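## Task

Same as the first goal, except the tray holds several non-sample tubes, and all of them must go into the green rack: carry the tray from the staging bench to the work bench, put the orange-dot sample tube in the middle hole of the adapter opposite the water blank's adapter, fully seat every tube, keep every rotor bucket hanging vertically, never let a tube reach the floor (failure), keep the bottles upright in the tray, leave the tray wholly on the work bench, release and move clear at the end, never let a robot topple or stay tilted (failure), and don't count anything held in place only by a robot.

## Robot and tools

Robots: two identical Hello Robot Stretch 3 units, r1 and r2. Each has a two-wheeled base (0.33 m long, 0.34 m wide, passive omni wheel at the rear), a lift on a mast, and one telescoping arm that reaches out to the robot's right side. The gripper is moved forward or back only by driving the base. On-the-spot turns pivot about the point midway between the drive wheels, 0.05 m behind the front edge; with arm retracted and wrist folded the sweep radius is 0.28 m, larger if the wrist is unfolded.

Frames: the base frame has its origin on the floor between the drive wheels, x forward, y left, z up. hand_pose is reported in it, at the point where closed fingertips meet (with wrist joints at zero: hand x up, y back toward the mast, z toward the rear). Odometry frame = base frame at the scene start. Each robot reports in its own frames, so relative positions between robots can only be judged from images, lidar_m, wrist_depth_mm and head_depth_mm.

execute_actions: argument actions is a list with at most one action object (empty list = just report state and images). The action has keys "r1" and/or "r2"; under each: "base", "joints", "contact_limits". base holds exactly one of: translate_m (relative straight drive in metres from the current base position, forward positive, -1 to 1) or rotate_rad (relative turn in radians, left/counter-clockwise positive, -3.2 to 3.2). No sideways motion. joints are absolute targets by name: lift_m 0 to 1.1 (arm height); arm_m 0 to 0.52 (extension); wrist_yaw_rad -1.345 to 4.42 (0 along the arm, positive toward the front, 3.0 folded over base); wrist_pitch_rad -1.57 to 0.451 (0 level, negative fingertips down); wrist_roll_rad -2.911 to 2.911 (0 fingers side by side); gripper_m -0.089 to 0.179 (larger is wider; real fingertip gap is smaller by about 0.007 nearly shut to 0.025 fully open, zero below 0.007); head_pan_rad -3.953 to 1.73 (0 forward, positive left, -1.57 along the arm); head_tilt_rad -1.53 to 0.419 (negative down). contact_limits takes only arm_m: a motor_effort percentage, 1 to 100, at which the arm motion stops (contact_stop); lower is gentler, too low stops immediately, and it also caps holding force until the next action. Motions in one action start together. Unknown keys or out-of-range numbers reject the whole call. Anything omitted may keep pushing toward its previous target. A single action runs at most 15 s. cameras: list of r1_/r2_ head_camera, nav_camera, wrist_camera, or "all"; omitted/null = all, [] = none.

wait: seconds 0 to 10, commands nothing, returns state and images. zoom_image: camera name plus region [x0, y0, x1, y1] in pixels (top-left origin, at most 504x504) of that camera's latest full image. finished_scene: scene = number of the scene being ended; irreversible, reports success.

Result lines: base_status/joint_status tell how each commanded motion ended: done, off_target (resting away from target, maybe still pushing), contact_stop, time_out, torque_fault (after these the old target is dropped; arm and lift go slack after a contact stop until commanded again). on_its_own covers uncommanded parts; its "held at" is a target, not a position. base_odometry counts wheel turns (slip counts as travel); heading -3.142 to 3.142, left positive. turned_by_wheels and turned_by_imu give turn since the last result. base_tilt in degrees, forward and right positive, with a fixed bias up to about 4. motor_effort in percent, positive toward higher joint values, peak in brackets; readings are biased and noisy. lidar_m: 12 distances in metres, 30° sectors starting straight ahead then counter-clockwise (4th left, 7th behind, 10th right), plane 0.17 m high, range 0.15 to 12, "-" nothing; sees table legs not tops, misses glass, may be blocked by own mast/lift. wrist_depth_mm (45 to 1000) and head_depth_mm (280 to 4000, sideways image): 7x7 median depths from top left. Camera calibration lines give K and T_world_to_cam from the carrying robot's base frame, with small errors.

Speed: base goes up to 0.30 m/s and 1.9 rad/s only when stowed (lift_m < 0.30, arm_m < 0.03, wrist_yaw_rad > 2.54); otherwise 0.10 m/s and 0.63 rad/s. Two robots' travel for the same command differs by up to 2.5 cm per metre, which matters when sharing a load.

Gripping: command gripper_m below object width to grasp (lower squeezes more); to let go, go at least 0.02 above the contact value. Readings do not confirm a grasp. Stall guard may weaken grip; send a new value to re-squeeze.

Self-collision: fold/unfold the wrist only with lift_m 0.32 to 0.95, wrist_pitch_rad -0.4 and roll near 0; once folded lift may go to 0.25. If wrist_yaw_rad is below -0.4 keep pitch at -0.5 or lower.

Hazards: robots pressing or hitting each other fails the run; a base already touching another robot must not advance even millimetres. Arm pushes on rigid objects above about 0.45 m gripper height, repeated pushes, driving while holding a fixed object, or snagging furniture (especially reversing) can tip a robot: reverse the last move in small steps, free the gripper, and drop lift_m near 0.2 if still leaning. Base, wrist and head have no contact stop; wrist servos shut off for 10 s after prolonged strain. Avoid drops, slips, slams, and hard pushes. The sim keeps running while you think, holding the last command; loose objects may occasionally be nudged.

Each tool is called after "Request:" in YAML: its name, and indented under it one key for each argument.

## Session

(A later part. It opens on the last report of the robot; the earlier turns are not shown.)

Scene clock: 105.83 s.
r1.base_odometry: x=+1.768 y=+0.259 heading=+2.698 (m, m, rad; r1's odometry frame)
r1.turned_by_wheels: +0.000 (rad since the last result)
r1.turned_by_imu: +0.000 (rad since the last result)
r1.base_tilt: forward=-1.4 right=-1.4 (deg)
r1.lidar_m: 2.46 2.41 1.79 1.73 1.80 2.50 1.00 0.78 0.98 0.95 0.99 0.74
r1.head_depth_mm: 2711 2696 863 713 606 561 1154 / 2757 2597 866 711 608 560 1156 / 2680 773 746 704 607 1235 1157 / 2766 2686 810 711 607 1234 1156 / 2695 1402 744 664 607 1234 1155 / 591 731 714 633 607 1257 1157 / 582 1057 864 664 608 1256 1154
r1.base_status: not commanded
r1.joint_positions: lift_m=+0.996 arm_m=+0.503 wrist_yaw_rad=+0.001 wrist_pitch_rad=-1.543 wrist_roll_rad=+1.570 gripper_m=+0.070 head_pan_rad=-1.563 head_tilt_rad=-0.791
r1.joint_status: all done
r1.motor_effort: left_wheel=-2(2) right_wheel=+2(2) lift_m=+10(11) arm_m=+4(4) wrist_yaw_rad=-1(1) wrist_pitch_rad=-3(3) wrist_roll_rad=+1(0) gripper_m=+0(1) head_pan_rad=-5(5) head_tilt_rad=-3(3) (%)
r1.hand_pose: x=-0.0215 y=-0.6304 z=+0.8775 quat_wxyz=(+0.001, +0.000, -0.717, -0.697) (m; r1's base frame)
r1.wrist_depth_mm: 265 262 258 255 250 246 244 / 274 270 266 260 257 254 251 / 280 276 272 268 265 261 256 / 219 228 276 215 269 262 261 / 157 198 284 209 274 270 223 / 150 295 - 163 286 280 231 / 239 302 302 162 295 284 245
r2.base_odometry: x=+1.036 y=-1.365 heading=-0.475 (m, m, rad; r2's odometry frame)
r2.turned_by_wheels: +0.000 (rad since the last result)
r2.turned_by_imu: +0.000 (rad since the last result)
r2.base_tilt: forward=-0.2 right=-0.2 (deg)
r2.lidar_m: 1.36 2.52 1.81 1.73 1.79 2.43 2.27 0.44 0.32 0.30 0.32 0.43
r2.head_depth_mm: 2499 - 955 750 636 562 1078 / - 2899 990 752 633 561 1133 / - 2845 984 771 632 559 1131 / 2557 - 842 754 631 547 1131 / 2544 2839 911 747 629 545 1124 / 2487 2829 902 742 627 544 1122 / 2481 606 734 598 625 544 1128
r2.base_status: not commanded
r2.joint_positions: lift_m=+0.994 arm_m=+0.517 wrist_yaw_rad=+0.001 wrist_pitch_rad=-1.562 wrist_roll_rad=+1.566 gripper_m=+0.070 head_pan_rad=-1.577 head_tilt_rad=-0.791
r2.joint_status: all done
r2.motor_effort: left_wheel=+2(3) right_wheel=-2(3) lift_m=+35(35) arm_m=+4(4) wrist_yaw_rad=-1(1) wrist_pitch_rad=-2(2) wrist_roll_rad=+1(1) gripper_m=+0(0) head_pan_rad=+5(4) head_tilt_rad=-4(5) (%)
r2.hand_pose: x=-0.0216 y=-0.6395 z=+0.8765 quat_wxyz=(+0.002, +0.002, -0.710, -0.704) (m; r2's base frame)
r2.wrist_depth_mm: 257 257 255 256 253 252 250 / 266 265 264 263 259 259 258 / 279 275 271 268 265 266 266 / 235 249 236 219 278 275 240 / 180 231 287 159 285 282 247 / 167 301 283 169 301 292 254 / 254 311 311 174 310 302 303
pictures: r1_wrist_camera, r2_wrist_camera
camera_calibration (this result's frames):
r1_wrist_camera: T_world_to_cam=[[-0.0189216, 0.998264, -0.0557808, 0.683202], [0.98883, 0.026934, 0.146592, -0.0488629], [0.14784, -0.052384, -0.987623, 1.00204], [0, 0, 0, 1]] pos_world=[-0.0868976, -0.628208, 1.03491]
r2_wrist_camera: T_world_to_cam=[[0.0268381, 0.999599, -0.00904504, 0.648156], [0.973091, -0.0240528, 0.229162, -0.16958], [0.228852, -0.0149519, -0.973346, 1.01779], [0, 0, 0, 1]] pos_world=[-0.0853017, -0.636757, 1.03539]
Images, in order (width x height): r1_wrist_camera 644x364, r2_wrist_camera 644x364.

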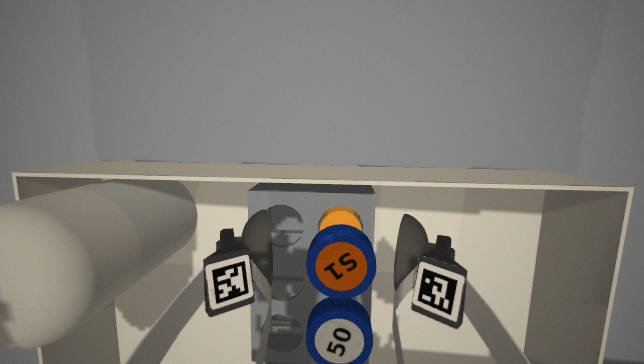

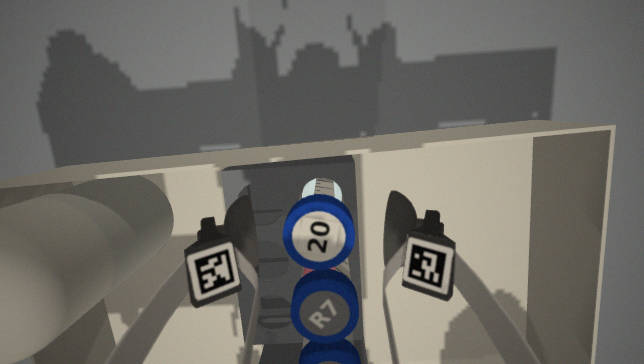

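Request:
execute_actions:
  actions:
    - {"r1":{"joints":{"gripper_m":-0.005}},"r2":{"joints":{"gripper_m":-0.005}}}
  cameras: []

Request:
execute_actions:
  actions:
    - {"r1":{"joints":{"lift_m":1.095}},"r2":{"joints":{"lift_m":1.095}}}
  cameras: []

Request:
execute_actions:
  actions:
    - {"r1":{"base":{"rotate_rad":-0.02}},"r2":{"base":{"translate_m":-0.15}}}
  cameras: ["r1_wrist_camera","r2_wrist_camera","r2_head_camera"]

Scene clock: 109.83 s.
r1.base_odometry: x=+1.768 y=+0.259 heading=+2.698 (m, m, rad; r1's odometry frame)
r1.turned_by_wheels: +0.000 (rad since the last result)
r1.turned_by_imu: +0.000 (rad since the last result)
r1.base_tilt: forward=-1.4 right=-1.5 (deg)
r1.lidar_m: 2.47 2.41 1.78 1.73 1.80 2.51 1.00 0.77 0.98 0.95 0.99 0.74
r1.head_depth_mm: 2707 2710 862 713 608 559 1156 / 2774 2635 866 713 606 560 1152 / 2679 774 743 705 607 1237 1152 / 2752 2700 811 709 608 1232 1154 / 2691 1397 744 663 607 1234 1151 / 591 731 726 632 606 1257 1155 / 582 2709 865 665 606 1253 1157
r1.base_status: not commanded
r1.joint_positions: lift_m=+0.996 arm_m=+0.503 wrist_yaw_rad=+0.001 wrist_pitch_rad=-1.544 wrist_roll_rad=+1.570 gripper_m=-0.004 head_pan_rad=-1.563 head_tilt_rad=-0.791
r1.joint_status: all done
r1.motor_effort: left_wheel=-2(2) right_wheel=+2(2) lift_m=+10(10) arm_m=+4(4) wrist_yaw_rad=-1(1) wrist_pitch_rad=-2(3) wrist_roll_rad=+0(0) gripper_m=-17(100) head_pan_rad=-5(5) head_tilt_rad=-3(3) (%)
r1.hand_pose: x=-0.0215 y=-0.6302 z=+0.8775 quat_wxyz=(+0.001, +0.000, -0.716, -0.698) (m; r1's base frame)
r1.wrist_depth_mm: 262 262 258 253 249 248 244 / 274 270 264 262 257 253 252 / 278 276 273 265 264 259 255 / 219 228 275 214 267 262 259 / 157 199 285 180 276 271 220 / 150 295 296 156 - 277 233 / 238 302 300 162 294 285 245
r2.base_odometry: x=+1.036 y=-1.365 heading=-0.475 (m, m, rad; r2's odometry frame)
r2.turned_by_wheels: +0.000 (rad since the last result)
r2.turned_by_imu: +0.000 (rad since the last result)
r2.base_tilt: forward=-0.1 right=-0.3 (deg)
r2.lidar_m: 1.36 2.52 1.81 1.74 1.79 2.42 2.27 0.44 0.32 0.30 0.31 0.42
r2.head_depth_mm: 2523 - 955 750 635 563 1077 / - 2917 993 751 634 561 1135 / - 2866 986 771 632 560 1131 / 2550 - 840 755 631 548 1135 / 2546 2836 911 745 630 546 1132 / 2490 2816 901 742 628 545 1126 / 2465 606 748 598 627 544 1124
r2.base_status: not commanded
r2.joint_positions: lift_m=+0.994 arm_m=+0.517 wrist_yaw_rad=+0.001 wrist_pitch_rad=-1.562 wrist_roll_rad=+1.566 gripper_m=-0.004 head_pan_rad=-1.577 head_tilt_rad=-0.791
r2.joint_status: all done
r2.motor_effort: left_wheel=+0(1) right_wheel=-2(2) lift_m=+35(35) arm_m=+4(4) wrist_yaw_rad=-1(1) wrist_pitch_rad=-2(2) wrist_roll_rad=+1(1) gripper_m=-14(88) head_pan_rad=+4(4) head_tilt_rad=-5(5) (%)
r2.hand_pose: x=-0.0216 y=-0.6395 z=+0.8765 quat_wxyz=(+0.002, +0.002, -0.710, -0.704) (m; r2's base frame)
r2.wrist_depth_mm: 257 257 254 253 252 252 250 / 266 262 262 261 260 260 258 / 275 273 269 271 265 266 262 / 235 251 237 216 275 275 240 / 181 233 290 155 285 285 248 / 169 299 296 166 299 292 252 / 255 313 312 173 309 302 302
pictures: none
No camera images: the call's "cameras" was empty. Leave "cameras" out to get every camera's image.

Scene clock: 111.60 s.
r1.base_odometry: x=+1.768 y=+0.259 heading=+2.698 (m, m, rad; r1's odometry frame)
r1.turned_by_wheels: +0.000 (rad since the last result)
r1.turned_by_imu: +0.000 (rad since the last result)
r1.base_tilt: forward=-1.5 right=-1.5 (deg)
r1.lidar_m: 2.46 2.41 1.79 1.73 1.81 2.50 1.00 0.78 0.98 0.95 0.99 0.74
r1.head_depth_mm: 2720 2726 866 713 606 559 1154 / 2750 2719 865 713 607 558 1157 / 2801 780 738 707 607 1237 1154 / 2784 2696 811 711 607 1230 1153 / 2704 1403 744 665 608 1239 1156 / 2747 892 758 632 607 1256 1152 / 2770 1054 866 665 607 1257 1156
r1.base_status: not commanded
r1.joint_positions: lift_m=+1.094 arm_m=+0.503 wrist_yaw_rad=+0.001 wrist_pitch_rad=-1.544 wrist_roll_rad=+1.570 gripper_m=-0.004 head_pan_rad=-1.563 head_tilt_rad=-0.791
r1.joint_status: all done
r1.motor_effort: left_wheel=-2(2) right_wheel=+2(1) lift_m=+29(28) arm_m=+4(4) wrist_yaw_rad=-2(1) wrist_pitch_rad=-3(3) wrist_roll_rad=+0(0) gripper_m=-16(17) head_pan_rad=-5(5) head_tilt_rad=-4(3) (%)
r1.hand_pose: x=-0.0215 y=-0.6302 z=+0.9763 quat_wxyz=(+0.001, +0.000, -0.716, -0.698) (m; r1's base frame)
r1.wrist_depth_mm: 360 357 352 353 343 340 333 / 372 368 363 356 354 351 345 / 387 382 370 371 363 357 348 / 390 270 339 314 370 362 361 / 407 240 393 181 378 372 368 / 416 406 406 155 - 384 380 / 442 416 418 345 400 392 401
r2.base_odometry: x=+1.036 y=-1.365 heading=-0.475 (m, m, rad; r2's odometry frame)
r2.turned_by_wheels: +0.000 (rad since the last result)
r2.turned_by_imu: +0.000 (rad since the last result)
r2.base_tilt: forward=-0.2 right=-0.2 (deg)
r2.lidar_m: 1.36 2.51 1.81 1.74 1.79 2.41 2.27 0.44 0.32 0.31 0.32 0.42
r2.head_depth_mm: 2592 2878 989 750 634 562 1077 / 2564 2863 992 751 631 561 1138 / 2505 2827 989 770 631 560 1132 / - 2844 822 756 630 546 1130 / 2535 2821 913 745 628 545 1128 / 2501 2765 902 744 628 546 1130 / 1156 2688 869 598 626 544 1124
r2.base_status: not commanded
r2.joint_positions: lift_m=+1.095 arm_m=+0.517 wrist_yaw_rad=+0.001 wrist_pitch_rad=-1.562 wrist_roll_rad=+1.566 gripper_m=-0.004 head_pan_rad=-1.577 head_tilt_rad=-0.791
r2.joint_status: all done
r2.motor_effort: left_wheel=+2(2) right_wheel=-2(2) lift_m=+48(50) arm_m=+4(4) wrist_yaw_rad=+0(0) wrist_pitch_rad=-2(2) wrist_roll_rad=+1(1) gripper_m=-13(13) head_pan_rad=+4(4) head_tilt_rad=-5(5) (%)
r2.hand_pose: x=-0.0216 y=-0.6395 z=+0.9771 quat_wxyz=(+0.002, +0.002, -0.710, -0.704) (m; r2's base frame)
r2.wrist_depth_mm: 357 352 353 348 346 346 345 / 366 368 364 361 359 357 353 / 377 374 376 367 369 366 365 / 393 280 378 324 382 377 380 / 408 249 403 155 395 394 395 / 423 406 420 350 412 401 407 / 450 434 431 363 417 421 423
pictures: none
No camera images: the call's "cameras" was empty. Leave "cameras" out to get every camera's image.

Scene clock: 114.60 s.
r1.base_odometry: x=+1.768 y=+0.259 heading=+2.678 (m, m, rad; r1's odometry frame)
r1.turned_by_wheels: -0.020 (rad since the last result)
r1.turned_by_imu: -0.020 (rad since the last result)
r1.base_tilt: forward=-1.4 right=-1.4 (deg)
r1.lidar_m: 2.47 2.47 1.79 1.73 1.80 2.45 1.07 0.78 0.99 0.95 0.99 0.74
r1.head_depth_mm: 2739 2705 863 712 607 559 1152 / 2765 2723 866 714 607 559 1147 / 2821 781 771 712 607 1230 1153 / 2771 2722 746 710 607 1232 1156 / 2798 2709 781 710 606 1237 1155 / 2757 1416 744 632 607 1258 1150 / 2866 2710 840 654 607 1257 1152
r1.base_status: done
r1.joint_positions: lift_m=+1.094 arm_m=+0.503 wrist_yaw_rad=+0.001 wrist_pitch_rad=-1.544 wrist_roll_rad=+1.570 gripper_m=-0.004 head_pan_rad=-1.563 head_tilt_rad=-0.791
r1.joint_status: not commanded
r1.motor_effort: left_wheel=-1(2) right_wheel=+0(4) lift_m=+29(29) arm_m=+4(4) wrist_yaw_rad=-1(1) wrist_pitch_rad=-2(2) wrist_roll_rad=+0(0) gripper_m=-16(16) head_pan_rad=-5(5) head_tilt_rad=-5(4) (%)
r1.hand_pose: x=-0.0215 y=-0.6302 z=+0.9763 quat_wxyz=(+0.001, +0.000, -0.716, -0.698) (m; r1's base frame)
r1.wrist_depth_mm: 364 359 352 349 346 342 335 / 376 368 364 361 355 348 345 / 384 383 371 364 361 360 354 / 395 334 371 330 373 361 361 / 405 243 385 181 378 372 371 / 424 363 406 155 - 386 383 / 437 410 415 352 398 393 400
r2.base_odometry: x=+0.903 y=-1.297 heading=-0.475 (m, m, rad; r2's odometry frame)
r2.turned_by_wheels: +0.000 (rad since the last result)
r2.turned_by_imu: +0.001 (rad since the last result)
r2.base_tilt: forward=-0.2 right=-0.2 (deg)
r2.lidar_m: 1.10 2.50 1.81 1.73 1.79 2.42 2.12 0.45 0.32 0.31 0.32 0.43
r2.head_depth_mm: 2606 2873 1034 777 635 563 956 / 2548 2882 989 756 634 562 1134 / 2513 2861 983 747 630 561 1134 / - 2833 945 752 630 558 1137 / 2527 2815 945 764 628 545 1122 / 2535 2821 848 741 627 544 1129 / 2472 2746 903 748 628 543 1125
r2.base_status: done
r2.joint_positions: lift_m=+1.095 arm_m=+0.517 wrist_yaw_rad=+0.001 wrist_pitch_rad=-1.562 wrist_roll_rad=+1.566 gripper_m=-0.004 head_pan_rad=-1.577 head_tilt_rad=-0.791
r2.joint_status: not commanded
r2.motor_effort: left_wheel=+2(4) right_wheel=-2(12) lift_m=+48(47) arm_m=+4(4) wrist_yaw_rad=+0(1) wrist_pitch_rad=-2(3) wrist_roll_rad=+1(1) gripper_m=-14(13) head_pan_rad=+4(4) head_tilt_rad=-5(5) (%)
r2.hand_pose: x=-0.0216 y=-0.6395 z=+0.9771 quat_wxyz=(+0.002, +0.002, -0.710, -0.704) (m; r2's base frame)
r2.wrist_depth_mm: 354 350 353 296 351 345 344 / 370 367 364 308 356 355 355 / 378 375 372 343 373 368 370 / 392 391 391 382 386 384 380 / 408 408 405 156 391 393 397 / 425 416 389 349 415 410 413 / 448 349 427 361 429 429 425
pictures: r1_wrist_camera, r2_head_camera (sideways: a quarter turn clockwise sets it upright), r2_wrist_camera
camera_calibration (this result's frames):
r1_wrist_camera: T_world_to_cam=[[-0.0189203, 0.998315, -0.0548529, 0.687602], [0.98883, 0.0267964, 0.146616, -0.0634597], [0.147839, -0.0514662, -0.987671, 1.10024], [0, 0, 0, 1]] pos_world=[-0.0868977, -0.628118, 1.13369]
r2_head_camera: T_world_to_cam=[[0.00466333, 0.686088, -0.727504, 0.9666], [0.999417, -0.0278002, -0.0198113, 0.0189738], [-0.033817, -0.726987, -0.685818, 0.852603], [0, 0, 0, 1]] pos_world=[0.00536222, -0.0428136, 1.28831]
r2_wrist_camera: T_world_to_cam=[[0.0268378, 0.999599, -0.00904492, 0.649067], [0.973091, -0.0240526, 0.229162, -0.192634], [0.228852, -0.0149517, -0.973346, 1.11571], [0, 0, 0, 1]] pos_world=[-0.0853017, -0.636758, 1.13599]
Images, in order (width x height): r1_wrist_camera 644x364, r2_head_camera 896x504, r2_wrist_camera 644x364.

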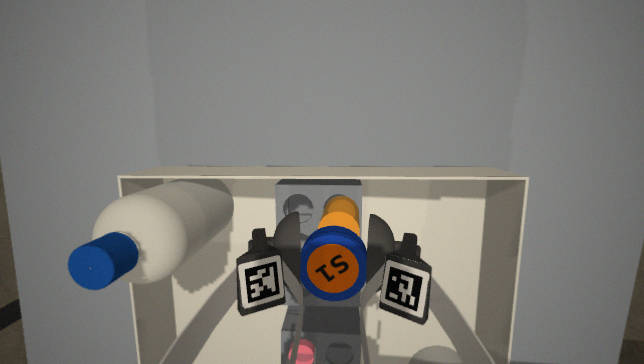

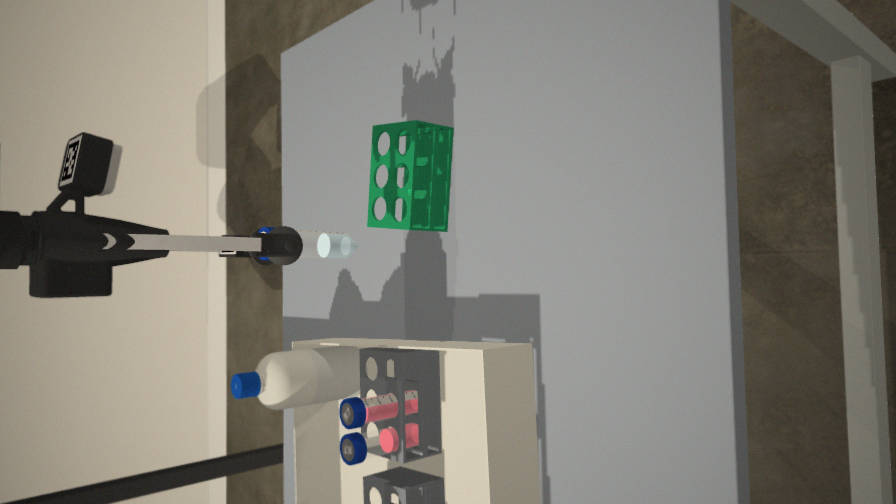

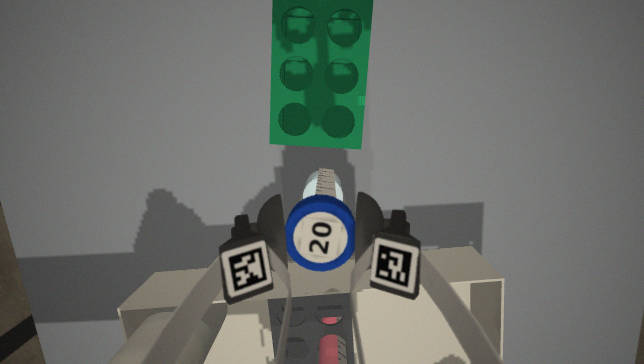

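Request:
execute_actions:
  actions:
    - {"r1":{"base":{"translate_m":-0.25}},"r2":{"base":{"translate_m":-0.125},"joints":{"arm_m":0.495,"lift_m":1.055}}}
  cameras: ["r2_wrist_camera","r2_head_camera"]

Request:
zoom_image:
  camera: "r2_head_camera"
  region: [280, 180, 500, 360]

Scene clock: 120.87 s.
r1.base_odometry: x=+1.992 y=+0.147 heading=+2.678 (m, m, rad; r1's odometry frame)
r1.turned_by_wheels: +0.000 (rad since the last result)
r1.turned_by_imu: +0.001 (rad since the last result)
r1.base_tilt: forward=-1.4 right=-1.5 (deg)
r1.lidar_m: 2.72 2.46 1.79 1.73 1.79 2.45 1.08 0.55 0.92 0.95 0.99 0.97
r1.head_depth_mm: 2735 2711 863 714 606 559 1148 / 2738 2706 864 713 607 559 1150 / 2783 2709 839 713 608 1232 1154 / 2769 2697 867 713 608 1232 1153 / 2782 2703 863 712 607 1238 1156 / 2825 847 790 679 607 1255 1155 / 2842 2704 766 671 609 1262 1156
r1.base_status: done
r1.joint_positions: lift_m=+1.094 arm_m=+0.503 wrist_yaw_rad=+0.001 wrist_pitch_rad=-1.544 wrist_roll_rad=+1.570 gripper_m=-0.004 head_pan_rad=-1.563 head_tilt_rad=-0.791
r1.joint_status: not commanded
r1.motor_effort: left_wheel=-1(3) right_wheel=+0(2) lift_m=+29(29) arm_m=+4(4) wrist_yaw_rad=-1(1) wrist_pitch_rad=-3(2) wrist_roll_rad=+0(0) gripper_m=-15(16) head_pan_rad=-5(5) head_tilt_rad=-4(4) (%)
r1.hand_pose: x=-0.0215 y=-0.6302 z=+0.9763 quat_wxyz=(+0.001, +0.000, -0.716, -0.698) (m; r1's base frame)
r1.wrist_depth_mm: 365 359 353 350 342 341 336 / 375 374 363 359 354 350 341 / 387 381 376 367 363 355 352 / 396 391 385 376 370 364 364 / 408 399 399 181 381 376 365 / 421 413 410 155 - 392 383 / 437 428 421 415 409 401 393
r2.base_odometry: x=+0.792 y=-1.239 heading=-0.475 (m, m, rad; r2's odometry frame)
r2.turned_by_wheels: +0.000 (rad since the last result)
r2.turned_by_imu: +0.000 (rad since the last result)
r2.base_tilt: forward=-0.2 right=-0.3 (deg)
r2.lidar_m: 1.13 2.51 1.81 1.73 1.78 2.41 2.00 2.19 0.32 0.31 0.32 0.43
r2.head_depth_mm: 2635 2891 2403 1876 636 562 1136 / 2570 2871 2215 771 633 561 947 / 2635 2936 988 770 630 561 1131 / - 2875 945 747 630 557 1130 / 2529 2816 982 743 629 558 1132 / 2520 2811 974 765 628 544 1128 / 2509 2795 822 735 626 544 1126
r2.base_status: done
r2.joint_positions: lift_m=+1.055 arm_m=+0.495 wrist_yaw_rad=+0.001 wrist_pitch_rad=-1.562 wrist_roll_rad=+1.566 gripper_m=-0.004 head_pan_rad=-1.577 head_tilt_rad=-0.791
r2.joint_status: all done
r2.motor_effort: left_wheel=+2(2) right_wheel=-2(12) lift_m=+36(40) arm_m=-1(1) wrist_yaw_rad=-1(1) wrist_pitch_rad=-2(2) wrist_roll_rad=+1(1) gripper_m=-13(14) head_pan_rad=+4(4) head_tilt_rad=-5(5) (%)
r2.hand_pose: x=-0.0216 y=-0.6181 z=+0.9374 quat_wxyz=(+0.002, +0.002, -0.710, -0.704) (m; r2's base frame)
r2.wrist_depth_mm: 318 315 311 316 308 307 308 / 327 324 325 323 321 318 317 / 340 338 334 331 331 329 327 / 350 349 345 282 341 338 340 / 362 358 358 156 355 353 352 / 376 374 375 369 376 366 363 / 391 391 391 381 380 383 376
pictures: r2_head_camera (sideways: a quarter turn clockwise sets it upright), r2_wrist_camera
camera_calibration (this result's frames):
r2_head_camera: T_world_to_cam=[[0.00466341, 0.686088, -0.727504, 0.9666], [0.999417, -0.0278003, -0.0198113, 0.0189738], [-0.0338171, -0.726987, -0.685818, 0.852603], [0, 0, 0, 1]] pos_world=[0.00536221, -0.0428136, 1.28831]
r2_wrist_camera: T_world_to_cam=[[0.0268383, 0.999599, -0.00903252, 0.627318], [0.973091, -0.0240559, 0.229161, -0.183042], [0.228852, -0.0149398, -0.973347, 1.07747], [0, 0, 0, 1]] pos_world=[-0.0853017, -0.615373, 1.09637]
Images, in order (width x height): r2_head_camera 896x504, r2_wrist_camera 644x364.

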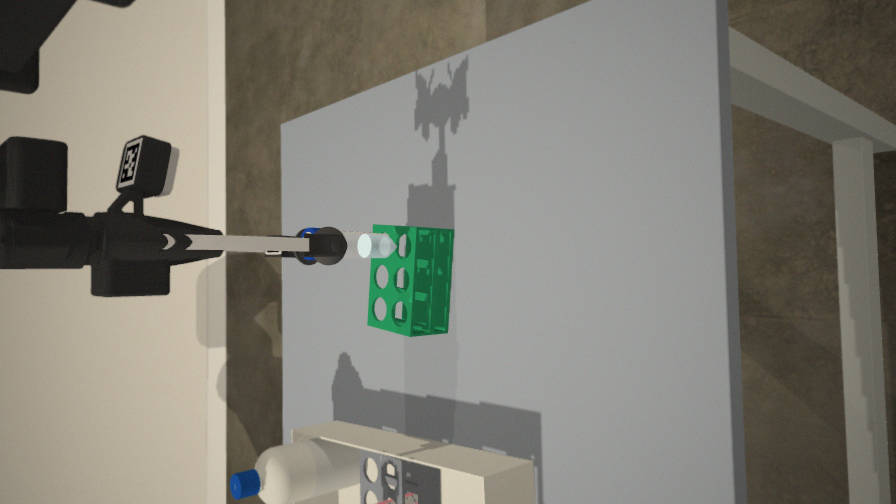

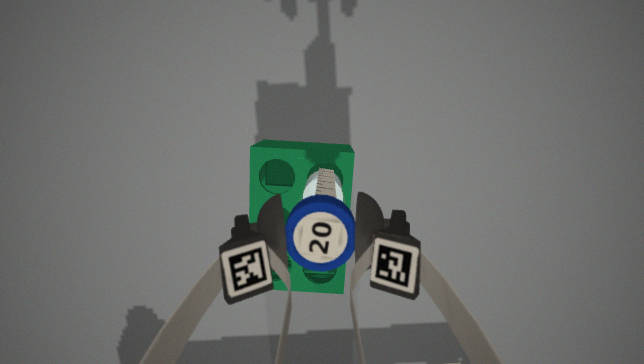

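Region (280, 180, 500, 360) of r2_head_camera's 896x504 image, scaled by 2.291, with more detail than that image has; it fills the top 412 rows of this view, and the rest is white.

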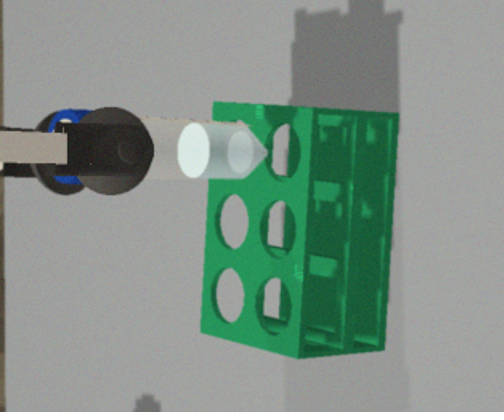

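Request:
execute_actions:
  actions:
    - {"r1":{"base":{"translate_m":-0.1}},"r2":{"joints":{"lift_m":0.99}}}
  cameras: []

Request:
execute_actions:
  actions:
    - {"r1":{"base":{"translate_m":-0.1}},"r2":{"joints":{"gripper_m":0.07}}}
  cameras: []

Request:
execute_actions:
  actions:
    - {"r1":{"base":{"translate_m":-0.1}},"r2":{"joints":{"lift_m":1.05}}}
  cameras: ["r2_wrist_camera"]

Request:
execute_actions:
  actions:
    - {"r1":{"base":{"translate_m":-0.34}},"r2":{"base":{"translate_m":0.3155},"joints":{"arm_m":0.514}}}
  cameras: []

Request:
execute_actions:
  actions:
    - {"r1":{"base":{"translate_m":-0.1}},"r2":{"joints":{"lift_m":0.994}}}
  cameras: ["r2_wrist_camera","r1_wrist_camera","r1_head_camera"]

Scene clock: 125.73 s.
r1.base_odometry: x=+2.081 y=+0.102 heading=+2.678 (m, m, rad; r1's odometry frame)
r1.turned_by_wheels: +0.000 (rad since the last result)
r1.turned_by_imu: +0.000 (rad since the last result)
r1.base_tilt: forward=-1.5 right=-1.5 (deg)
r1.lidar_m: 2.81 2.46 1.79 1.73 1.80 2.45 1.08 0.47 0.78 0.95 0.99 1.07
r1.head_depth_mm: 2752 2716 864 713 605 559 1150 / 2752 2733 864 713 608 559 1156 / 2782 2687 839 712 606 1237 1154 / 2775 2716 865 715 607 1233 1152 / 2788 2742 864 714 607 1233 1153 / 2822 2725 865 714 607 1256 1158 / 2840 889 794 713 608 1256 1153
r1.base_status: done
r1.joint_positions: lift_m=+1.094 arm_m=+0.503 wrist_yaw_rad=+0.001 wrist_pitch_rad=-1.544 wrist_roll_rad=+1.570 gripper_m=-0.004 head_pan_rad=-1.563 head_tilt_rad=-0.791
r1.joint_status: not commanded
r1.motor_effort: left_wheel=-1(4) right_wheel=+0(4) lift_m=+29(29) arm_m=+4(4) wrist_yaw_rad=-1(1) wrist_pitch_rad=-2(2) wrist_roll_rad=+1(0) gripper_m=-16(16) head_pan_rad=-5(5) head_tilt_rad=-4(3) (%)
r1.hand_pose: x=-0.0215 y=-0.6302 z=+0.9763 quat_wxyz=(+0.001, +0.000, -0.716, -0.698) (m; r1's base frame)
r1.wrist_depth_mm: 365 359 351 349 343 338 333 / 372 370 363 358 357 349 342 / 384 378 375 372 362 357 352 / 393 391 382 379 374 364 363 / 408 399 391 180 381 375 367 / 420 417 403 155 - 390 380 / 435 429 422 413 406 395 393
r2.base_odometry: x=+0.792 y=-1.239 heading=-0.475 (m, m, rad; r2's odometry frame)
r2.turned_by_wheels: +0.000 (rad since the last result)
r2.turned_by_imu: +0.000 (rad since the last result)
r2.base_tilt: forward=-0.2 right=-0.2 (deg)
r2.lidar_m: 1.13 2.50 1.81 1.73 1.79 2.41 2.00 2.20 0.32 0.31 0.32 0.43
r2.head_depth_mm: 2495 - 2237 1886 636 563 1139 / - 2922 2211 772 633 561 944 / - 2834 989 768 631 560 1129 / 2476 - 982 745 630 559 1133 / 2517 2814 980 744 628 559 1129 / 2548 2841 975 763 626 544 1127 / 2505 2802 820 733 625 544 1126
r2.base_status: not commanded
r2.joint_positions: lift_m=+0.990 arm_m=+0.495 wrist_yaw_rad=+0.001 wrist_pitch_rad=-1.562 wrist_roll_rad=+1.566 gripper_m=-0.004 head_pan_rad=-1.577 head_tilt_rad=-0.791
r2.joint_status: all done
r2.motor_effort: left_wheel=+2(2) right_wheel=-2(2) lift_m=+35(37) arm_m=-1(1) wrist_yaw_rad=-1(0) wrist_pitch_rad=-2(2) wrist_roll_rad=+1(1) gripper_m=-13(13) head_pan_rad=+4(4) head_tilt_rad=-5(5) (%)
r2.hand_pose: x=-0.0216 y=-0.6181 z=+0.8725 quat_wxyz=(+0.002, +0.002, -0.710, -0.704) (m; r2's base frame)
r2.wrist_depth_mm: 252 253 250 249 249 248 246 / 263 262 259 256 256 257 254 / 270 271 267 267 267 264 262 / 279 277 273 214 274 272 273 / 292 291 287 155 283 282 281 / 302 301 292 231 297 291 294 / 316 314 310 265 311 307 300
pictures: none
No camera images: the call's "cameras" was empty. Leave "cameras" out to get every camera's image.

Scene clock: 128.13 s.
r1.base_odometry: x=+2.170 y=+0.057 heading=+2.678 (m, m, rad; r1's odometry frame)
r1.turned_by_wheels: +0.000 (rad since the last result)
r1.turned_by_imu: +0.000 (rad since the last result)
r1.base_tilt: forward=-1.4 right=-1.5 (deg)
r1.lidar_m: 1.16 2.46 1.79 1.73 1.79 2.44 1.08 0.53 0.40 0.95 0.99 1.16
r1.head_depth_mm: 2742 2700 865 712 607 560 1029 / 2770 2716 865 713 607 558 1151 / 2794 2690 839 714 608 1235 1150 / 2769 2696 867 714 607 1237 1153 / 2797 2732 866 713 607 1236 1152 / 2806 2700 866 715 608 1257 1153 / 2830 2699 864 716 608 1260 1155
r1.base_status: done
r1.joint_positions: lift_m=+1.094 arm_m=+0.503 wrist_yaw_rad=+0.001 wrist_pitch_rad=-1.544 wrist_roll_rad=+1.570 gripper_m=-0.004 head_pan_rad=-1.563 head_tilt_rad=-0.791
r1.joint_status: not commanded
r1.motor_effort: left_wheel=-1(4) right_wheel=+0(4) lift_m=+29(29) arm_m=+4(4) wrist_yaw_rad=-1(1) wrist_pitch_rad=-2(2) wrist_roll_rad=+0(0) gripper_m=-17(17) head_pan_rad=-4(5) head_tilt_rad=-4(4) (%)
r1.hand_pose: x=-0.0215 y=-0.6302 z=+0.9763 quat_wxyz=(+0.001, +0.000, -0.716, -0.698) (m; r1's base frame)
r1.wrist_depth_mm: 368 360 351 349 342 338 338 / 374 367 361 357 351 349 343 / 383 378 372 365 362 355 351 / 396 386 387 375 371 369 363 / 407 401 395 180 377 377 371 / 421 417 411 155 - 386 383 / 434 425 415 410 406 399 393
r2.base_odometry: x=+0.792 y=-1.239 heading=-0.475 (m, m, rad; r2's odometry frame)
r2.turned_by_wheels: +0.000 (rad since the last result)
r2.turned_by_imu: +0.000 (rad since the last result)
r2.base_tilt: forward=-0.2 right=-0.2 (deg)
r2.lidar_m: 1.13 2.50 1.81 1.73 1.79 2.42 2.00 2.19 0.32 0.31 0.32 0.43
r2.head_depth_mm: 2499 - 2234 1879 634 561 1136 / - 2913 2221 772 634 562 946 / - 2876 982 772 632 560 1138 / 2485 - 980 744 630 560 1132 / 2534 2814 978 743 629 557 1135 / 2546 2801 976 762 627 545 1129 / 2536 2795 823 734 626 543 1126
r2.base_status: not commanded
r2.joint_positions: lift_m=+0.990 arm_m=+0.495 wrist_yaw_rad=+0.001 wrist_pitch_rad=-1.563 wrist_roll_rad=+1.566 gripper_m=+0.070 head_pan_rad=-1.577 head_tilt_rad=-0.791
r2.joint_status: all done
r2.motor_effort: left_wheel=+1(2) right_wheel=-2(2) lift_m=+36(36) arm_m=-1(1) wrist_yaw_rad=-1(1) wrist_pitch_rad=-2(1) wrist_roll_rad=+1(1) gripper_m=+0(79) head_pan_rad=+4(4) head_tilt_rad=-5(5) (%)
r2.hand_pose: x=-0.0216 y=-0.6178 z=+0.8725 quat_wxyz=(+0.002, +0.002, -0.709, -0.705) (m; r2's base frame)
r2.wrist_depth_mm: 252 251 252 250 248 247 246 / 262 258 260 260 258 253 256 / 270 271 267 267 267 264 262 / 283 280 274 214 274 272 271 / 290 290 286 157 284 283 280 / 300 299 265 232 297 294 292 / 314 312 309 306 305 306 304
pictures: none
No camera images: the call's "cameras" was empty. Leave "cameras" out to get every camera's image.

Scene clock: 130.53 s.
r1.base_odometry: x=+2.260 y=+0.013 heading=+2.678 (m, m, rad; r1's odometry frame)
r1.turned_by_wheels: +0.000 (rad since the last result)
r1.turned_by_imu: +0.000 (rad since the last result)
r1.base_tilt: forward=-1.4 right=-1.5 (deg)
r1.lidar_m: 1.26 2.46 1.79 1.73 1.79 2.34 1.07 0.45 0.34 0.95 0.99 1.27
r1.head_depth_mm: 2754 2690 863 714 607 560 1136 / 2760 2708 864 714 607 559 1063 / 2784 2715 836 713 606 1234 1155 / 2766 2731 868 715 607 1234 1153 / 2809 2691 867 714 607 1234 1152 / 2820 2710 867 713 607 1251 1153 / 2836 2731 866 714 607 1259 1158
r1.base_status: done
r1.joint_positions: lift_m=+1.094 arm_m=+0.503 wrist_yaw_rad=+0.001 wrist_pitch_rad=-1.544 wrist_roll_rad=+1.570 gripper_m=-0.004 head_pan_rad=-1.563 head_tilt_rad=-0.791
r1.joint_status: not commanded
r1.motor_effort: left_wheel=-1(3) right_wheel=+0(5) lift_m=+29(29) arm_m=+4(4) wrist_yaw_rad=-2(1) wrist_pitch_rad=-2(2) wrist_roll_rad=+0(0) gripper_m=-16(17) head_pan_rad=-5(5) head_tilt_rad=-3(4) (%)
r1.hand_pose: x=-0.0215 y=-0.6302 z=+0.9763 quat_wxyz=(+0.001, +0.000, -0.716, -0.698) (m; r1's base frame)
r1.wrist_depth_mm: 362 360 354 348 346 337 337 / 373 366 365 358 348 346 344 / 384 378 372 365 363 353 352 / 397 390 381 379 372 368 361 / 407 398 392 179 377 374 370 / 415 418 406 155 - 389 381 / 434 432 419 417 401 397 394
r2.base_odometry: x=+0.792 y=-1.239 heading=-0.475 (m, m, rad; r2's odometry frame)
r2.turned_by_wheels: +0.000 (rad since the last result)
r2.turned_by_imu: +0.000 (rad since the last result)
r2.base_tilt: forward=-0.2 right=-0.2 (deg)
r2.lidar_m: 1.13 2.50 1.81 1.73 1.79 2.41 1.99 2.19 0.32 0.31 0.32 0.43
r2.head_depth_mm: 2670 2902 2396 1875 635 561 1137 / 2617 2858 2220 770 633 561 947 / 2631 2899 989 770 630 561 1131 / - 2940 985 744 628 560 1133 / 2540 2835 980 742 629 558 1125 / 2530 2795 974 764 630 545 1131 / 2544 2774 824 733 626 543 1124
r2.base_status: not commanded
r2.joint_positions: lift_m=+1.050 arm_m=+0.495 wrist_yaw_rad=+0.001 wrist_pitch_rad=-1.563 wrist_roll_rad=+1.566 gripper_m=+0.070 head_pan_rad=-1.577 head_tilt_rad=-0.791
r2.joint_status: all done
r2.motor_effort: left_wheel=+2(1) right_wheel=-2(2) lift_m=+47(50) arm_m=-1(1) wrist_yaw_rad=-1(1) wrist_pitch_rad=-2(1) wrist_roll_rad=+1(1) gripper_m=+1(0) head_pan_rad=+4(4) head_tilt_rad=-4(5) (%)
r2.hand_pose: x=-0.0216 y=-0.6178 z=+0.9321 quat_wxyz=(+0.002, +0.002, -0.709, -0.705) (m; r2's base frame)
r2.wrist_depth_mm: 313 309 306 307 304 304 301 / 321 317 318 316 313 315 312 / 331 331 326 325 326 322 323 / 343 342 338 272 337 336 334 / 358 354 351 288 346 347 347 / 370 368 371 357 369 367 359 / 386 379 385 378 374 371 375
pictures: r2_wrist_camera
camera_calibration (this result's frames):
r2_wrist_camera: T_world_to_cam=[[0.0268388, 0.999608, -0.007916, 0.625948], [0.973091, -0.0243123, 0.229134, -0.181944], [0.228852, -0.0138527, -0.973363, 1.07297], [0, 0, 0, 1]] pos_world=[-0.0853018, -0.615263, 1.09103]
Images, in order (width x height): r2_wrist_camera 644x364.

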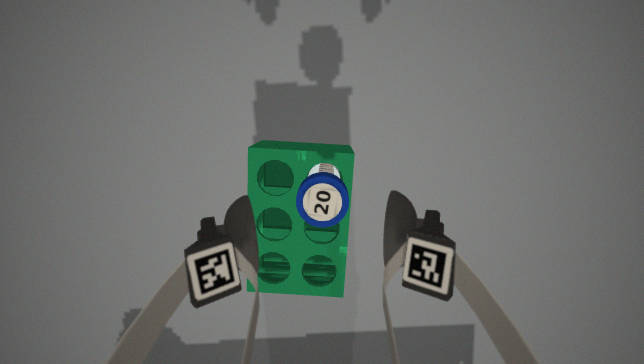

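Scene clock: 135.17 s.
r1.base_odometry: x=+2.564 y=-0.139 heading=+2.678 (m, m, rad; r1's odometry frame)
r1.turned_by_wheels: +0.000 (rad since the last result)
r1.turned_by_imu: +0.001 (rad since the last result)
r1.base_tilt: forward=-1.4 right=-1.5 (deg)
r1.lidar_m: 1.60 2.45 1.80 1.73 1.80 1.98 1.91 0.39 0.28 0.27 0.33 1.35
r1.head_depth_mm: 748 830 815 650 566 582 788 / 2699 2512 965 888 803 715 815 / 2778 2708 2066 1029 874 743 840 / 2779 2712 2058 1725 1500 1306 1155 / 2786 2694 865 752 1405 1274 1112 / 2800 2717 866 715 607 713 1153 / 2863 2707 867 713 608 1258 1154
r1.base_status: done
r1.joint_positions: lift_m=+1.094 arm_m=+0.503 wrist_yaw_rad=+0.001 wrist_pitch_rad=-1.544 wrist_roll_rad=+1.570 gripper_m=-0.004 head_pan_rad=-1.563 head_tilt_rad=-0.791
r1.joint_status: not commanded
r1.motor_effort: left_wheel=-1(2) right_wheel=+0(6) lift_m=+29(29) arm_m=+4(4) wrist_yaw_rad=-1(1) wrist_pitch_rad=-2(2) wrist_roll_rad=+0(0) gripper_m=-15(16) head_pan_rad=-5(5) head_tilt_rad=-3(4) (%)
r1.hand_pose: x=-0.0215 y=-0.6302 z=+0.9763 quat_wxyz=(+0.001, +0.000, -0.716, -0.698) (m; r1's base frame)
r1.wrist_depth_mm: 231 313 314 308 348 297 293 / - 323 317 314 311 304 302 / - - 605 586 569 563 - / - - - - - - - / - - - 181 - - - / 430 418 420 155 - 524 - / 436 426 417 413 404 399 400
r2.base_odometry: x=+1.072 y=-1.384 heading=-0.475 (m, m, rad; r2's odometry frame)
r2.turned_by_wheels: +0.000 (rad since the last result)
r2.turned_by_imu: -0.002 (rad since the last result)
r2.base_tilt: forward=-0.2 right=-0.2 (deg)
r2.lidar_m: 1.36 2.52 1.81 1.73 1.79 2.42 2.32 0.44 0.32 0.30 0.31 0.42
r2.head_depth_mm: 2672 2877 992 750 634 563 1078 / 2624 2855 988 771 632 560 1138 / 2654 2928 984 747 631 548 1135 / - 2881 849 743 632 546 1133 / 2546 2791 912 748 629 545 1129 / 2519 2805 899 615 627 546 1130 / 2527 2798 974 716 625 542 1123
r2.base_status: done
r2.joint_positions: lift_m=+1.050 arm_m=+0.514 wrist_yaw_rad=+0.001 wrist_pitch_rad=-1.563 wrist_roll_rad=+1.566 gripper_m=+0.070 head_pan_rad=-1.577 head_tilt_rad=-0.791
r2.joint_status: all done
r2.motor_effort: left_wheel=+2(6) right_wheel=-3(3) lift_m=+47(47) arm_m=+4(5) wrist_yaw_rad=-1(0) wrist_pitch_rad=-2(2) wrist_roll_rad=+1(1) gripper_m=+0(0) head_pan_rad=+4(4) head_tilt_rad=-5(5) (%)
r2.hand_pose: x=-0.0216 y=-0.6362 z=+0.9321 quat_wxyz=(+0.002, +0.002, -0.709, -0.705) (m; r2's base frame)
r2.wrist_depth_mm: 311 307 308 307 306 305 303 / 322 318 316 317 312 309 310 / 214 271 319 315 324 306 323 / 191 240 332 269 335 314 336 / 206 347 344 280 344 338 349 / 373 342 364 303 366 336 357 / 388 375 379 306 368 296 373
pictures: none
No camera images: the call's "cameras" was empty. Leave "cameras" out to get every camera's image.

Scene clock: 137.57 s.
r1.base_odometry: x=+2.654 y=-0.184 heading=+2.678 (m, m, rad; r1's odometry frame)
r1.turned_by_wheels: +0.000 (rad since the last result)
r1.turned_by_imu: +0.000 (rad since the last result)
r1.base_tilt: forward=-1.4 right=-1.5 (deg)
r1.lidar_m: 1.69 2.46 1.79 1.73 1.79 1.88 1.81 0.39 0.28 0.27 0.28 1.35
r1.head_depth_mm: 749 848 859 715 554 581 785 / 755 854 841 663 554 589 814 / 2780 2696 870 735 592 659 840 / 2761 2719 2151 1030 854 742 872 / 2788 2722 2073 1641 1500 1277 1132 / 2829 2715 865 1466 1497 1303 1099 / 2848 2700 866 715 620 745 1154
r1.base_status: done
r1.joint_positions: lift_m=+1.094 arm_m=+0.503 wrist_yaw_rad=+0.001 wrist_pitch_rad=-1.544 wrist_roll_rad=+1.570 gripper_m=-0.004 head_pan_rad=-1.563 head_tilt_rad=-0.791
r1.joint_status: not commanded
r1.motor_effort: left_wheel=-1(3) right_wheel=+0(4) lift_m=+29(29) arm_m=+4(4) wrist_yaw_rad=-1(1) wrist_pitch_rad=-3(2) wrist_roll_rad=+0(0) gripper_m=-17(16) head_pan_rad=-5(5) head_tilt_rad=-4(4) (%)
r1.hand_pose: x=-0.0215 y=-0.6302 z=+0.9763 quat_wxyz=(+0.001, +0.000, -0.716, -0.698) (m; r1's base frame)
r1.wrist_depth_mm: 281 313 393 365 345 359 295 / 285 321 335 392 362 366 299 / 285 335 328 327 400 315 310 / 247 - 604 329 328 319 319 / - - - 180 613 - - / - - - 155 - - - / - 444 507 - - 565 -
r2.base_odometry: x=+1.072 y=-1.384 heading=-0.475 (m, m, rad; r2's odometry frame)
r2.turned_by_wheels: +0.000 (rad since the last result)
r2.turned_by_imu: +0.000 (rad since the last result)
r2.base_tilt: forward=-0.2 right=-0.2 (deg)
r2.lidar_m: 1.36 2.52 1.81 1.74 1.79 2.42 2.31 0.44 0.32 0.30 0.31 0.42
r2.head_depth_mm: 2503 - 952 753 634 562 1075 / - 2903 989 773 633 562 1136 / - 2811 985 748 631 548 1132 / - - 866 745 630 545 1129 / 2519 2825 911 749 628 545 1131 / 2533 2820 899 616 628 544 1127 / 2496 2795 971 720 627 544 1126
r2.base_status: not commanded
r2.joint_positions: lift_m=+0.994 arm_m=+0.514 wrist_yaw_rad=+0.001 wrist_pitch_rad=-1.563 wrist_roll_rad=+1.566 gripper_m=+0.070 head_pan_rad=-1.577 head_tilt_rad=-0.791
r2.joint_status: all done
r2.motor_effort: left_wheel=+2(1) right_wheel=-3(3) lift_m=+35(40) arm_m=+4(4) wrist_yaw_rad=+0(0) wrist_pitch_rad=-2(2) wrist_roll_rad=+1(1) gripper_m=+0(0) head_pan_rad=+4(4) head_tilt_rad=-4(5) (%)
r2.hand_pose: x=-0.0216 y=-0.6362 z=+0.8765 quat_wxyz=(+0.002, +0.002, -0.709, -0.705) (m; r2's base frame)
r2.wrist_depth_mm: 255 256 254 253 253 250 250 / 267 265 260 260 261 257 215 / 198 266 263 243 267 265 221 / 177 240 275 215 276 273 239 / 179 291 286 158 288 284 245 / 262 299 294 169 298 292 251 / 259 314 311 242 309 286 302
pictures: r1_head_camera (sideways: a quarter turn clockwise sets it upright), r1_wrist_camera, r2_wrist_camera
camera_calibration (this result's frames):
r1_head_camera: T_world_to_cam=[[-0.0539134, 0.747864, -0.661659, 0.882425], [0.99745, 0.0713654, -0.000611063, -0.00409969], [0.0467626, -0.660005, -0.749805, 0.935072], [0, 0, 0, 1]] pos_world=[0.00793738, -0.042489, 1.28498]
r1_wrist_camera: T_world_to_cam=[[-0.0189204, 0.998315, -0.054853, 0.687603], [0.98883, 0.0267965, 0.146616, -0.0634597], [0.147839, -0.0514663, -0.987671, 1.10024], [0, 0, 0, 1]] pos_world=[-0.0868977, -0.628118, 1.13369]
r2_wrist_camera: T_world_to_cam=[[0.0268385, 0.999608, -0.007916, 0.643884], [0.973091, -0.024312, 0.229134, -0.169646], [0.228852, -0.0138526, -0.973363, 1.01857], [0, 0, 0, 1]] pos_world=[-0.0853018, -0.633647, 1.03541]
Images, in order (width x height): r1_head_camera 896x504, r1_wrist_camera 644x364, r2_wrist_camera 644x364.

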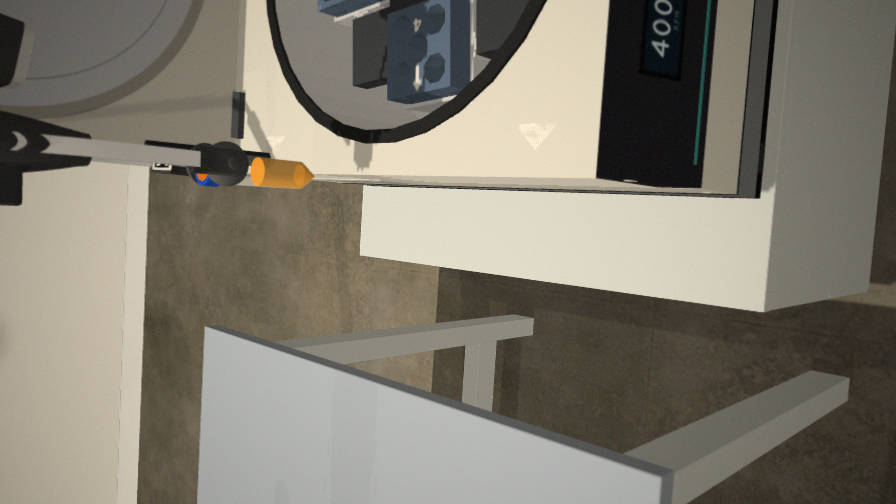

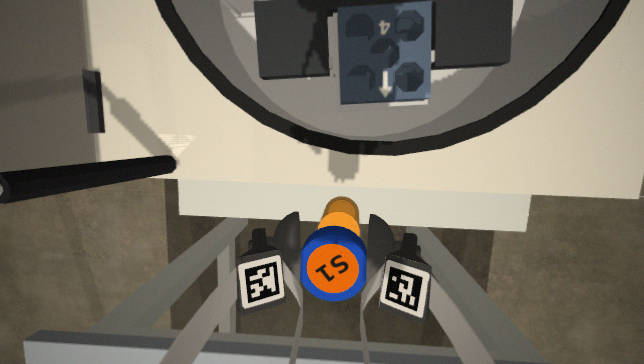

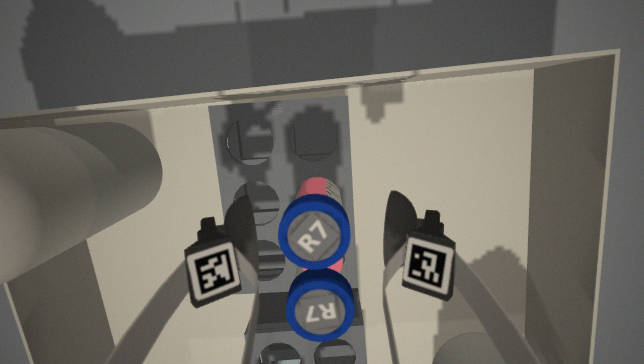

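Request:
execute_actions:
  actions: []

Scene clock: 142.83 s.
r1.base_odometry: x=+2.654 y=-0.184 heading=+2.678 (m, m, rad; r1's odometry frame)
r1.turned_by_wheels: +0.000 (rad since the last result)
r1.turned_by_imu: +0.000 (rad since the last result)
r1.base_tilt: forward=-1.3 right=-1.4 (deg)
r1.lidar_m: 1.69 2.45 1.79 1.73 1.79 1.88 1.81 0.39 0.28 0.27 0.28 1.35
r1.head_depth_mm: 749 846 859 717 555 582 787 / 756 856 840 662 554 588 814 / 2835 2710 869 733 592 660 843 / 2782 2698 2132 1028 853 743 868 / 2806 2703 2071 1640 1494 1278 1133 / 2821 2732 866 1464 1502 1300 1101 / 2864 2712 867 715 622 746 1154
r1.base_status: done
r1.joint_positions: lift_m=+1.094 arm_m=+0.503 wrist_yaw_rad=+0.001 wrist_pitch_rad=-1.544 wrist_roll_rad=+1.570 gripper_m=-0.004 head_pan_rad=-1.563 head_tilt_rad=-0.791
r1.joint_status: not commanded
r1.motor_effort: left_wheel=-1(3) right_wheel=+0(4) lift_m=+29(29) arm_m=+4(4) wrist_yaw_rad=-2(1) wrist_pitch_rad=-2(2) wrist_roll_rad=+0(0) gripper_m=-16(16) head_pan_rad=-5(5) head_tilt_rad=-2(4) (%)
r1.hand_pose: x=-0.0215 y=-0.6302 z=+0.9763 quat_wxyz=(+0.001, +0.000, -0.716, -0.698) (m; r1's base frame)
r1.wrist_depth_mm: 281 314 395 363 348 359 297 / 283 321 334 396 362 367 302 / 287 329 331 329 398 311 309 / 250 - 610 331 325 320 317 / - - - 180 609 - - / - - - 156 - - - / - 448 507 - - 559 -
r2.base_odometry: x=+1.072 y=-1.384 heading=-0.475 (m, m, rad; r2's odometry frame)
r2.turned_by_wheels: +0.000 (rad since the last result)
r2.turned_by_imu: +0.000 (rad since the last result)
r2.base_tilt: forward=-0.2 right=-0.2 (deg)
r2.lidar_m: 1.36 2.52 1.81 1.74 1.79 2.42 2.31 0.44 0.32 0.30 0.31 0.42
r2.head_depth_mm: 2502 - 956 752 634 563 1080 / - 2892 988 774 632 561 1141 / - 2846 986 748 631 547 1129 / - - 866 745 629 547 1133 / 2531 2835 909 751 628 545 1130 / 2500 2801 896 616 627 544 1131 / 2491 2782 974 715 628 544 1130
r2.base_status: not commanded
r2.joint_positions: lift_m=+0.994 arm_m=+0.514 wrist_yaw_rad=+0.001 wrist_pitch_rad=-1.563 wrist_roll_rad=+1.566 gripper_m=+0.070 head_pan_rad=-1.577 head_tilt_rad=-0.791
r2.joint_status: all done
r2.motor_effort: left_wheel=+2(1) right_wheel=-3(3) lift_m=+35(40) arm_m=+4(4) wrist_yaw_rad=+0(0) wrist_pitch_rad=-2(2) wrist_roll_rad=+1(1) gripper_m=+1(0) head_pan_rad=+4(4) head_tilt_rad=-5(5) (%)
r2.hand_pose: x=-0.0216 y=-0.6362 z=+0.8765 quat_wxyz=(+0.002, +0.002, -0.709, -0.705) (m; r2's base frame)
r2.wrist_depth_mm: 256 259 255 255 253 251 249 / 266 264 259 260 259 257 214 / 198 266 266 243 265 264 220 / 176 242 276 214 274 273 237 / 178 291 286 158 286 283 243 / 260 301 294 169 300 289 251 / 257 314 309 240 312 290 305
pictures: r1_head_camera (sideways: a quarter turn clockwise sets it upright), r1_nav_camera (sideways: a quarter turn counterclockwise sets it upright), r1_wrist_camera, r2_head_camera (sideways: a quarter turn clockwise sets it upright), r2_nav_camera (sideways: a quarter turn counterclockwise sets it upright), r2_wrist_camera
camera_calibration (this result's frames):
r1_head_camera: T_world_to_cam=[[-0.0539135, 0.747864, -0.661659, 0.882425], [0.99745, 0.0713655, -0.000611066, -0.00409969], [0.0467627, -0.660005, -0.749804, 0.935072], [0, 0, 0, 1]] pos_world=[0.00793739, -0.042489, 1.28498]
r1_nav_camera: T_world_to_cam=[[0.033583, -0.687526, 0.725383, -0.897949], [-0.998238, 0.012451, 0.0580165, -0.0114606], [-0.0489196, -0.726053, -0.685896, 0.855453], [0, 0, 0, 1]] pos_world=[0.0605638, 0.00388406, 1.23877]
r1_wrist_camera: T_world_to_cam=[[-0.0189203, 0.998315, -0.0548529, 0.687602], [0.98883, 0.0267964, 0.146616, -0.0634597], [0.147839, -0.0514662, -0.987671, 1.10024], [0, 0, 0, 1]] pos_world=[-0.0868977, -0.628118, 1.13369]
r2_head_camera: T_world_to_cam=[[0.00466341, 0.686088, -0.727504, 0.9666], [0.999417, -0.0278003, -0.0198113, 0.0189738], [-0.0338171, -0.726987, -0.685818, 0.852603], [0, 0, 0, 1]] pos_world=[0.00536221, -0.0428136, 1.28831]
r2_nav_camera: T_world_to_cam=[[-0.0416935, -0.703141, 0.709827, -0.881981], [-0.998511, 0.0543292, -0.00483263, 0.059324], [-0.0351664, -0.708972, -0.704359, 0.8792], [0, 0, 0, 1]] pos_world=[0.0533811, -0.0000512584, 1.24561]
r2_wrist_camera: T_world_to_cam=[[0.0268388, 0.999608, -0.007916, 0.643884], [0.973091, -0.0243123, 0.229134, -0.169646], [0.228852, -0.0138527, -0.973363, 1.01857], [0, 0, 0, 1]] pos_world=[-0.0853018, -0.633647, 1.03541]
Images, in order (width x height): r1_head_camera 896x504, r1_nav_camera 672x504, r1_wrist_camera 644x364, r2_head_camera 896x504, r2_nav_camera 672x504, r2_wrist_camera 644x364.

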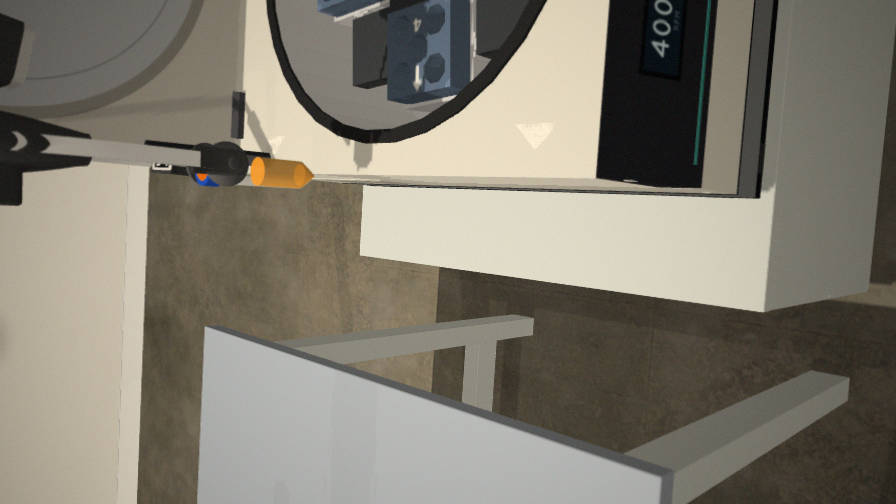

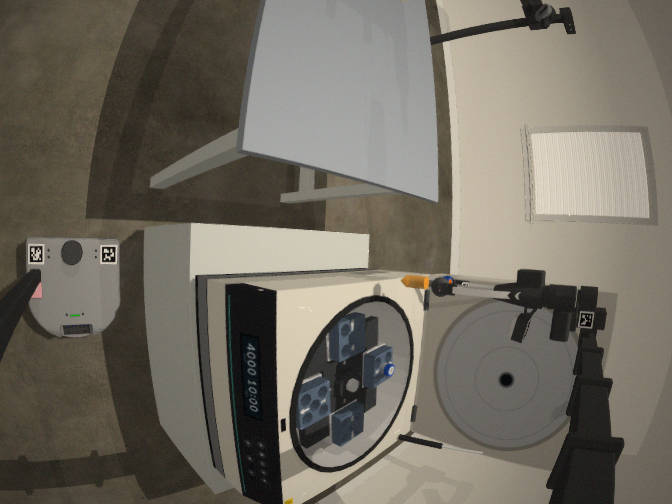

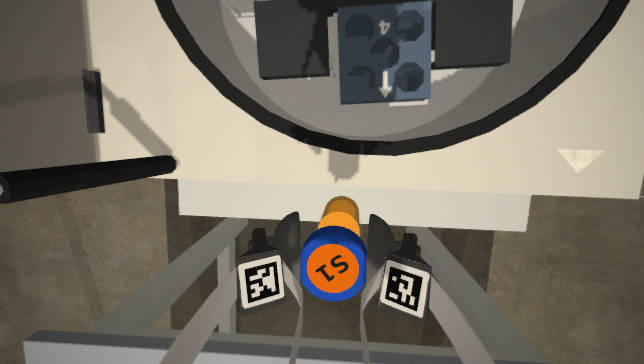

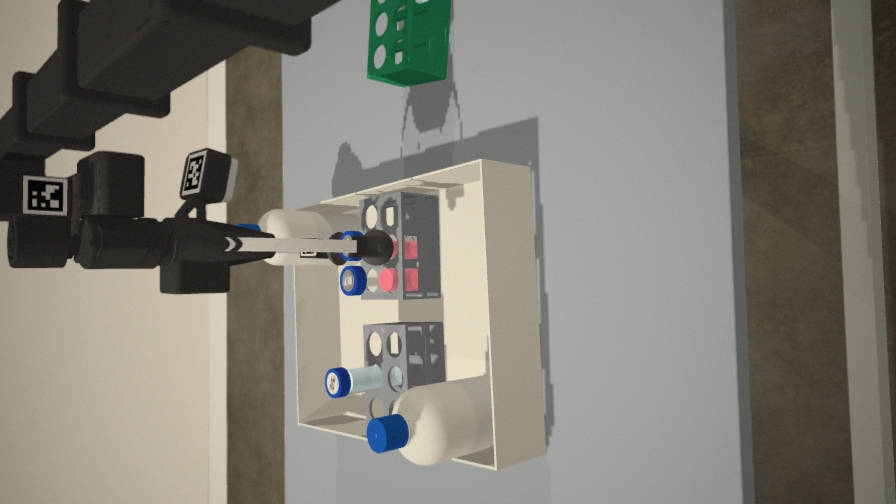

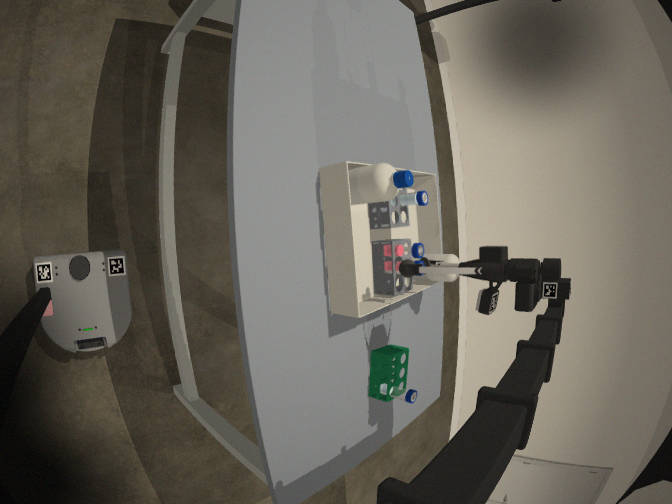

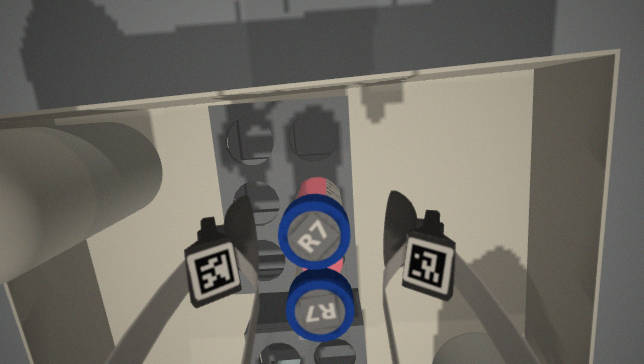

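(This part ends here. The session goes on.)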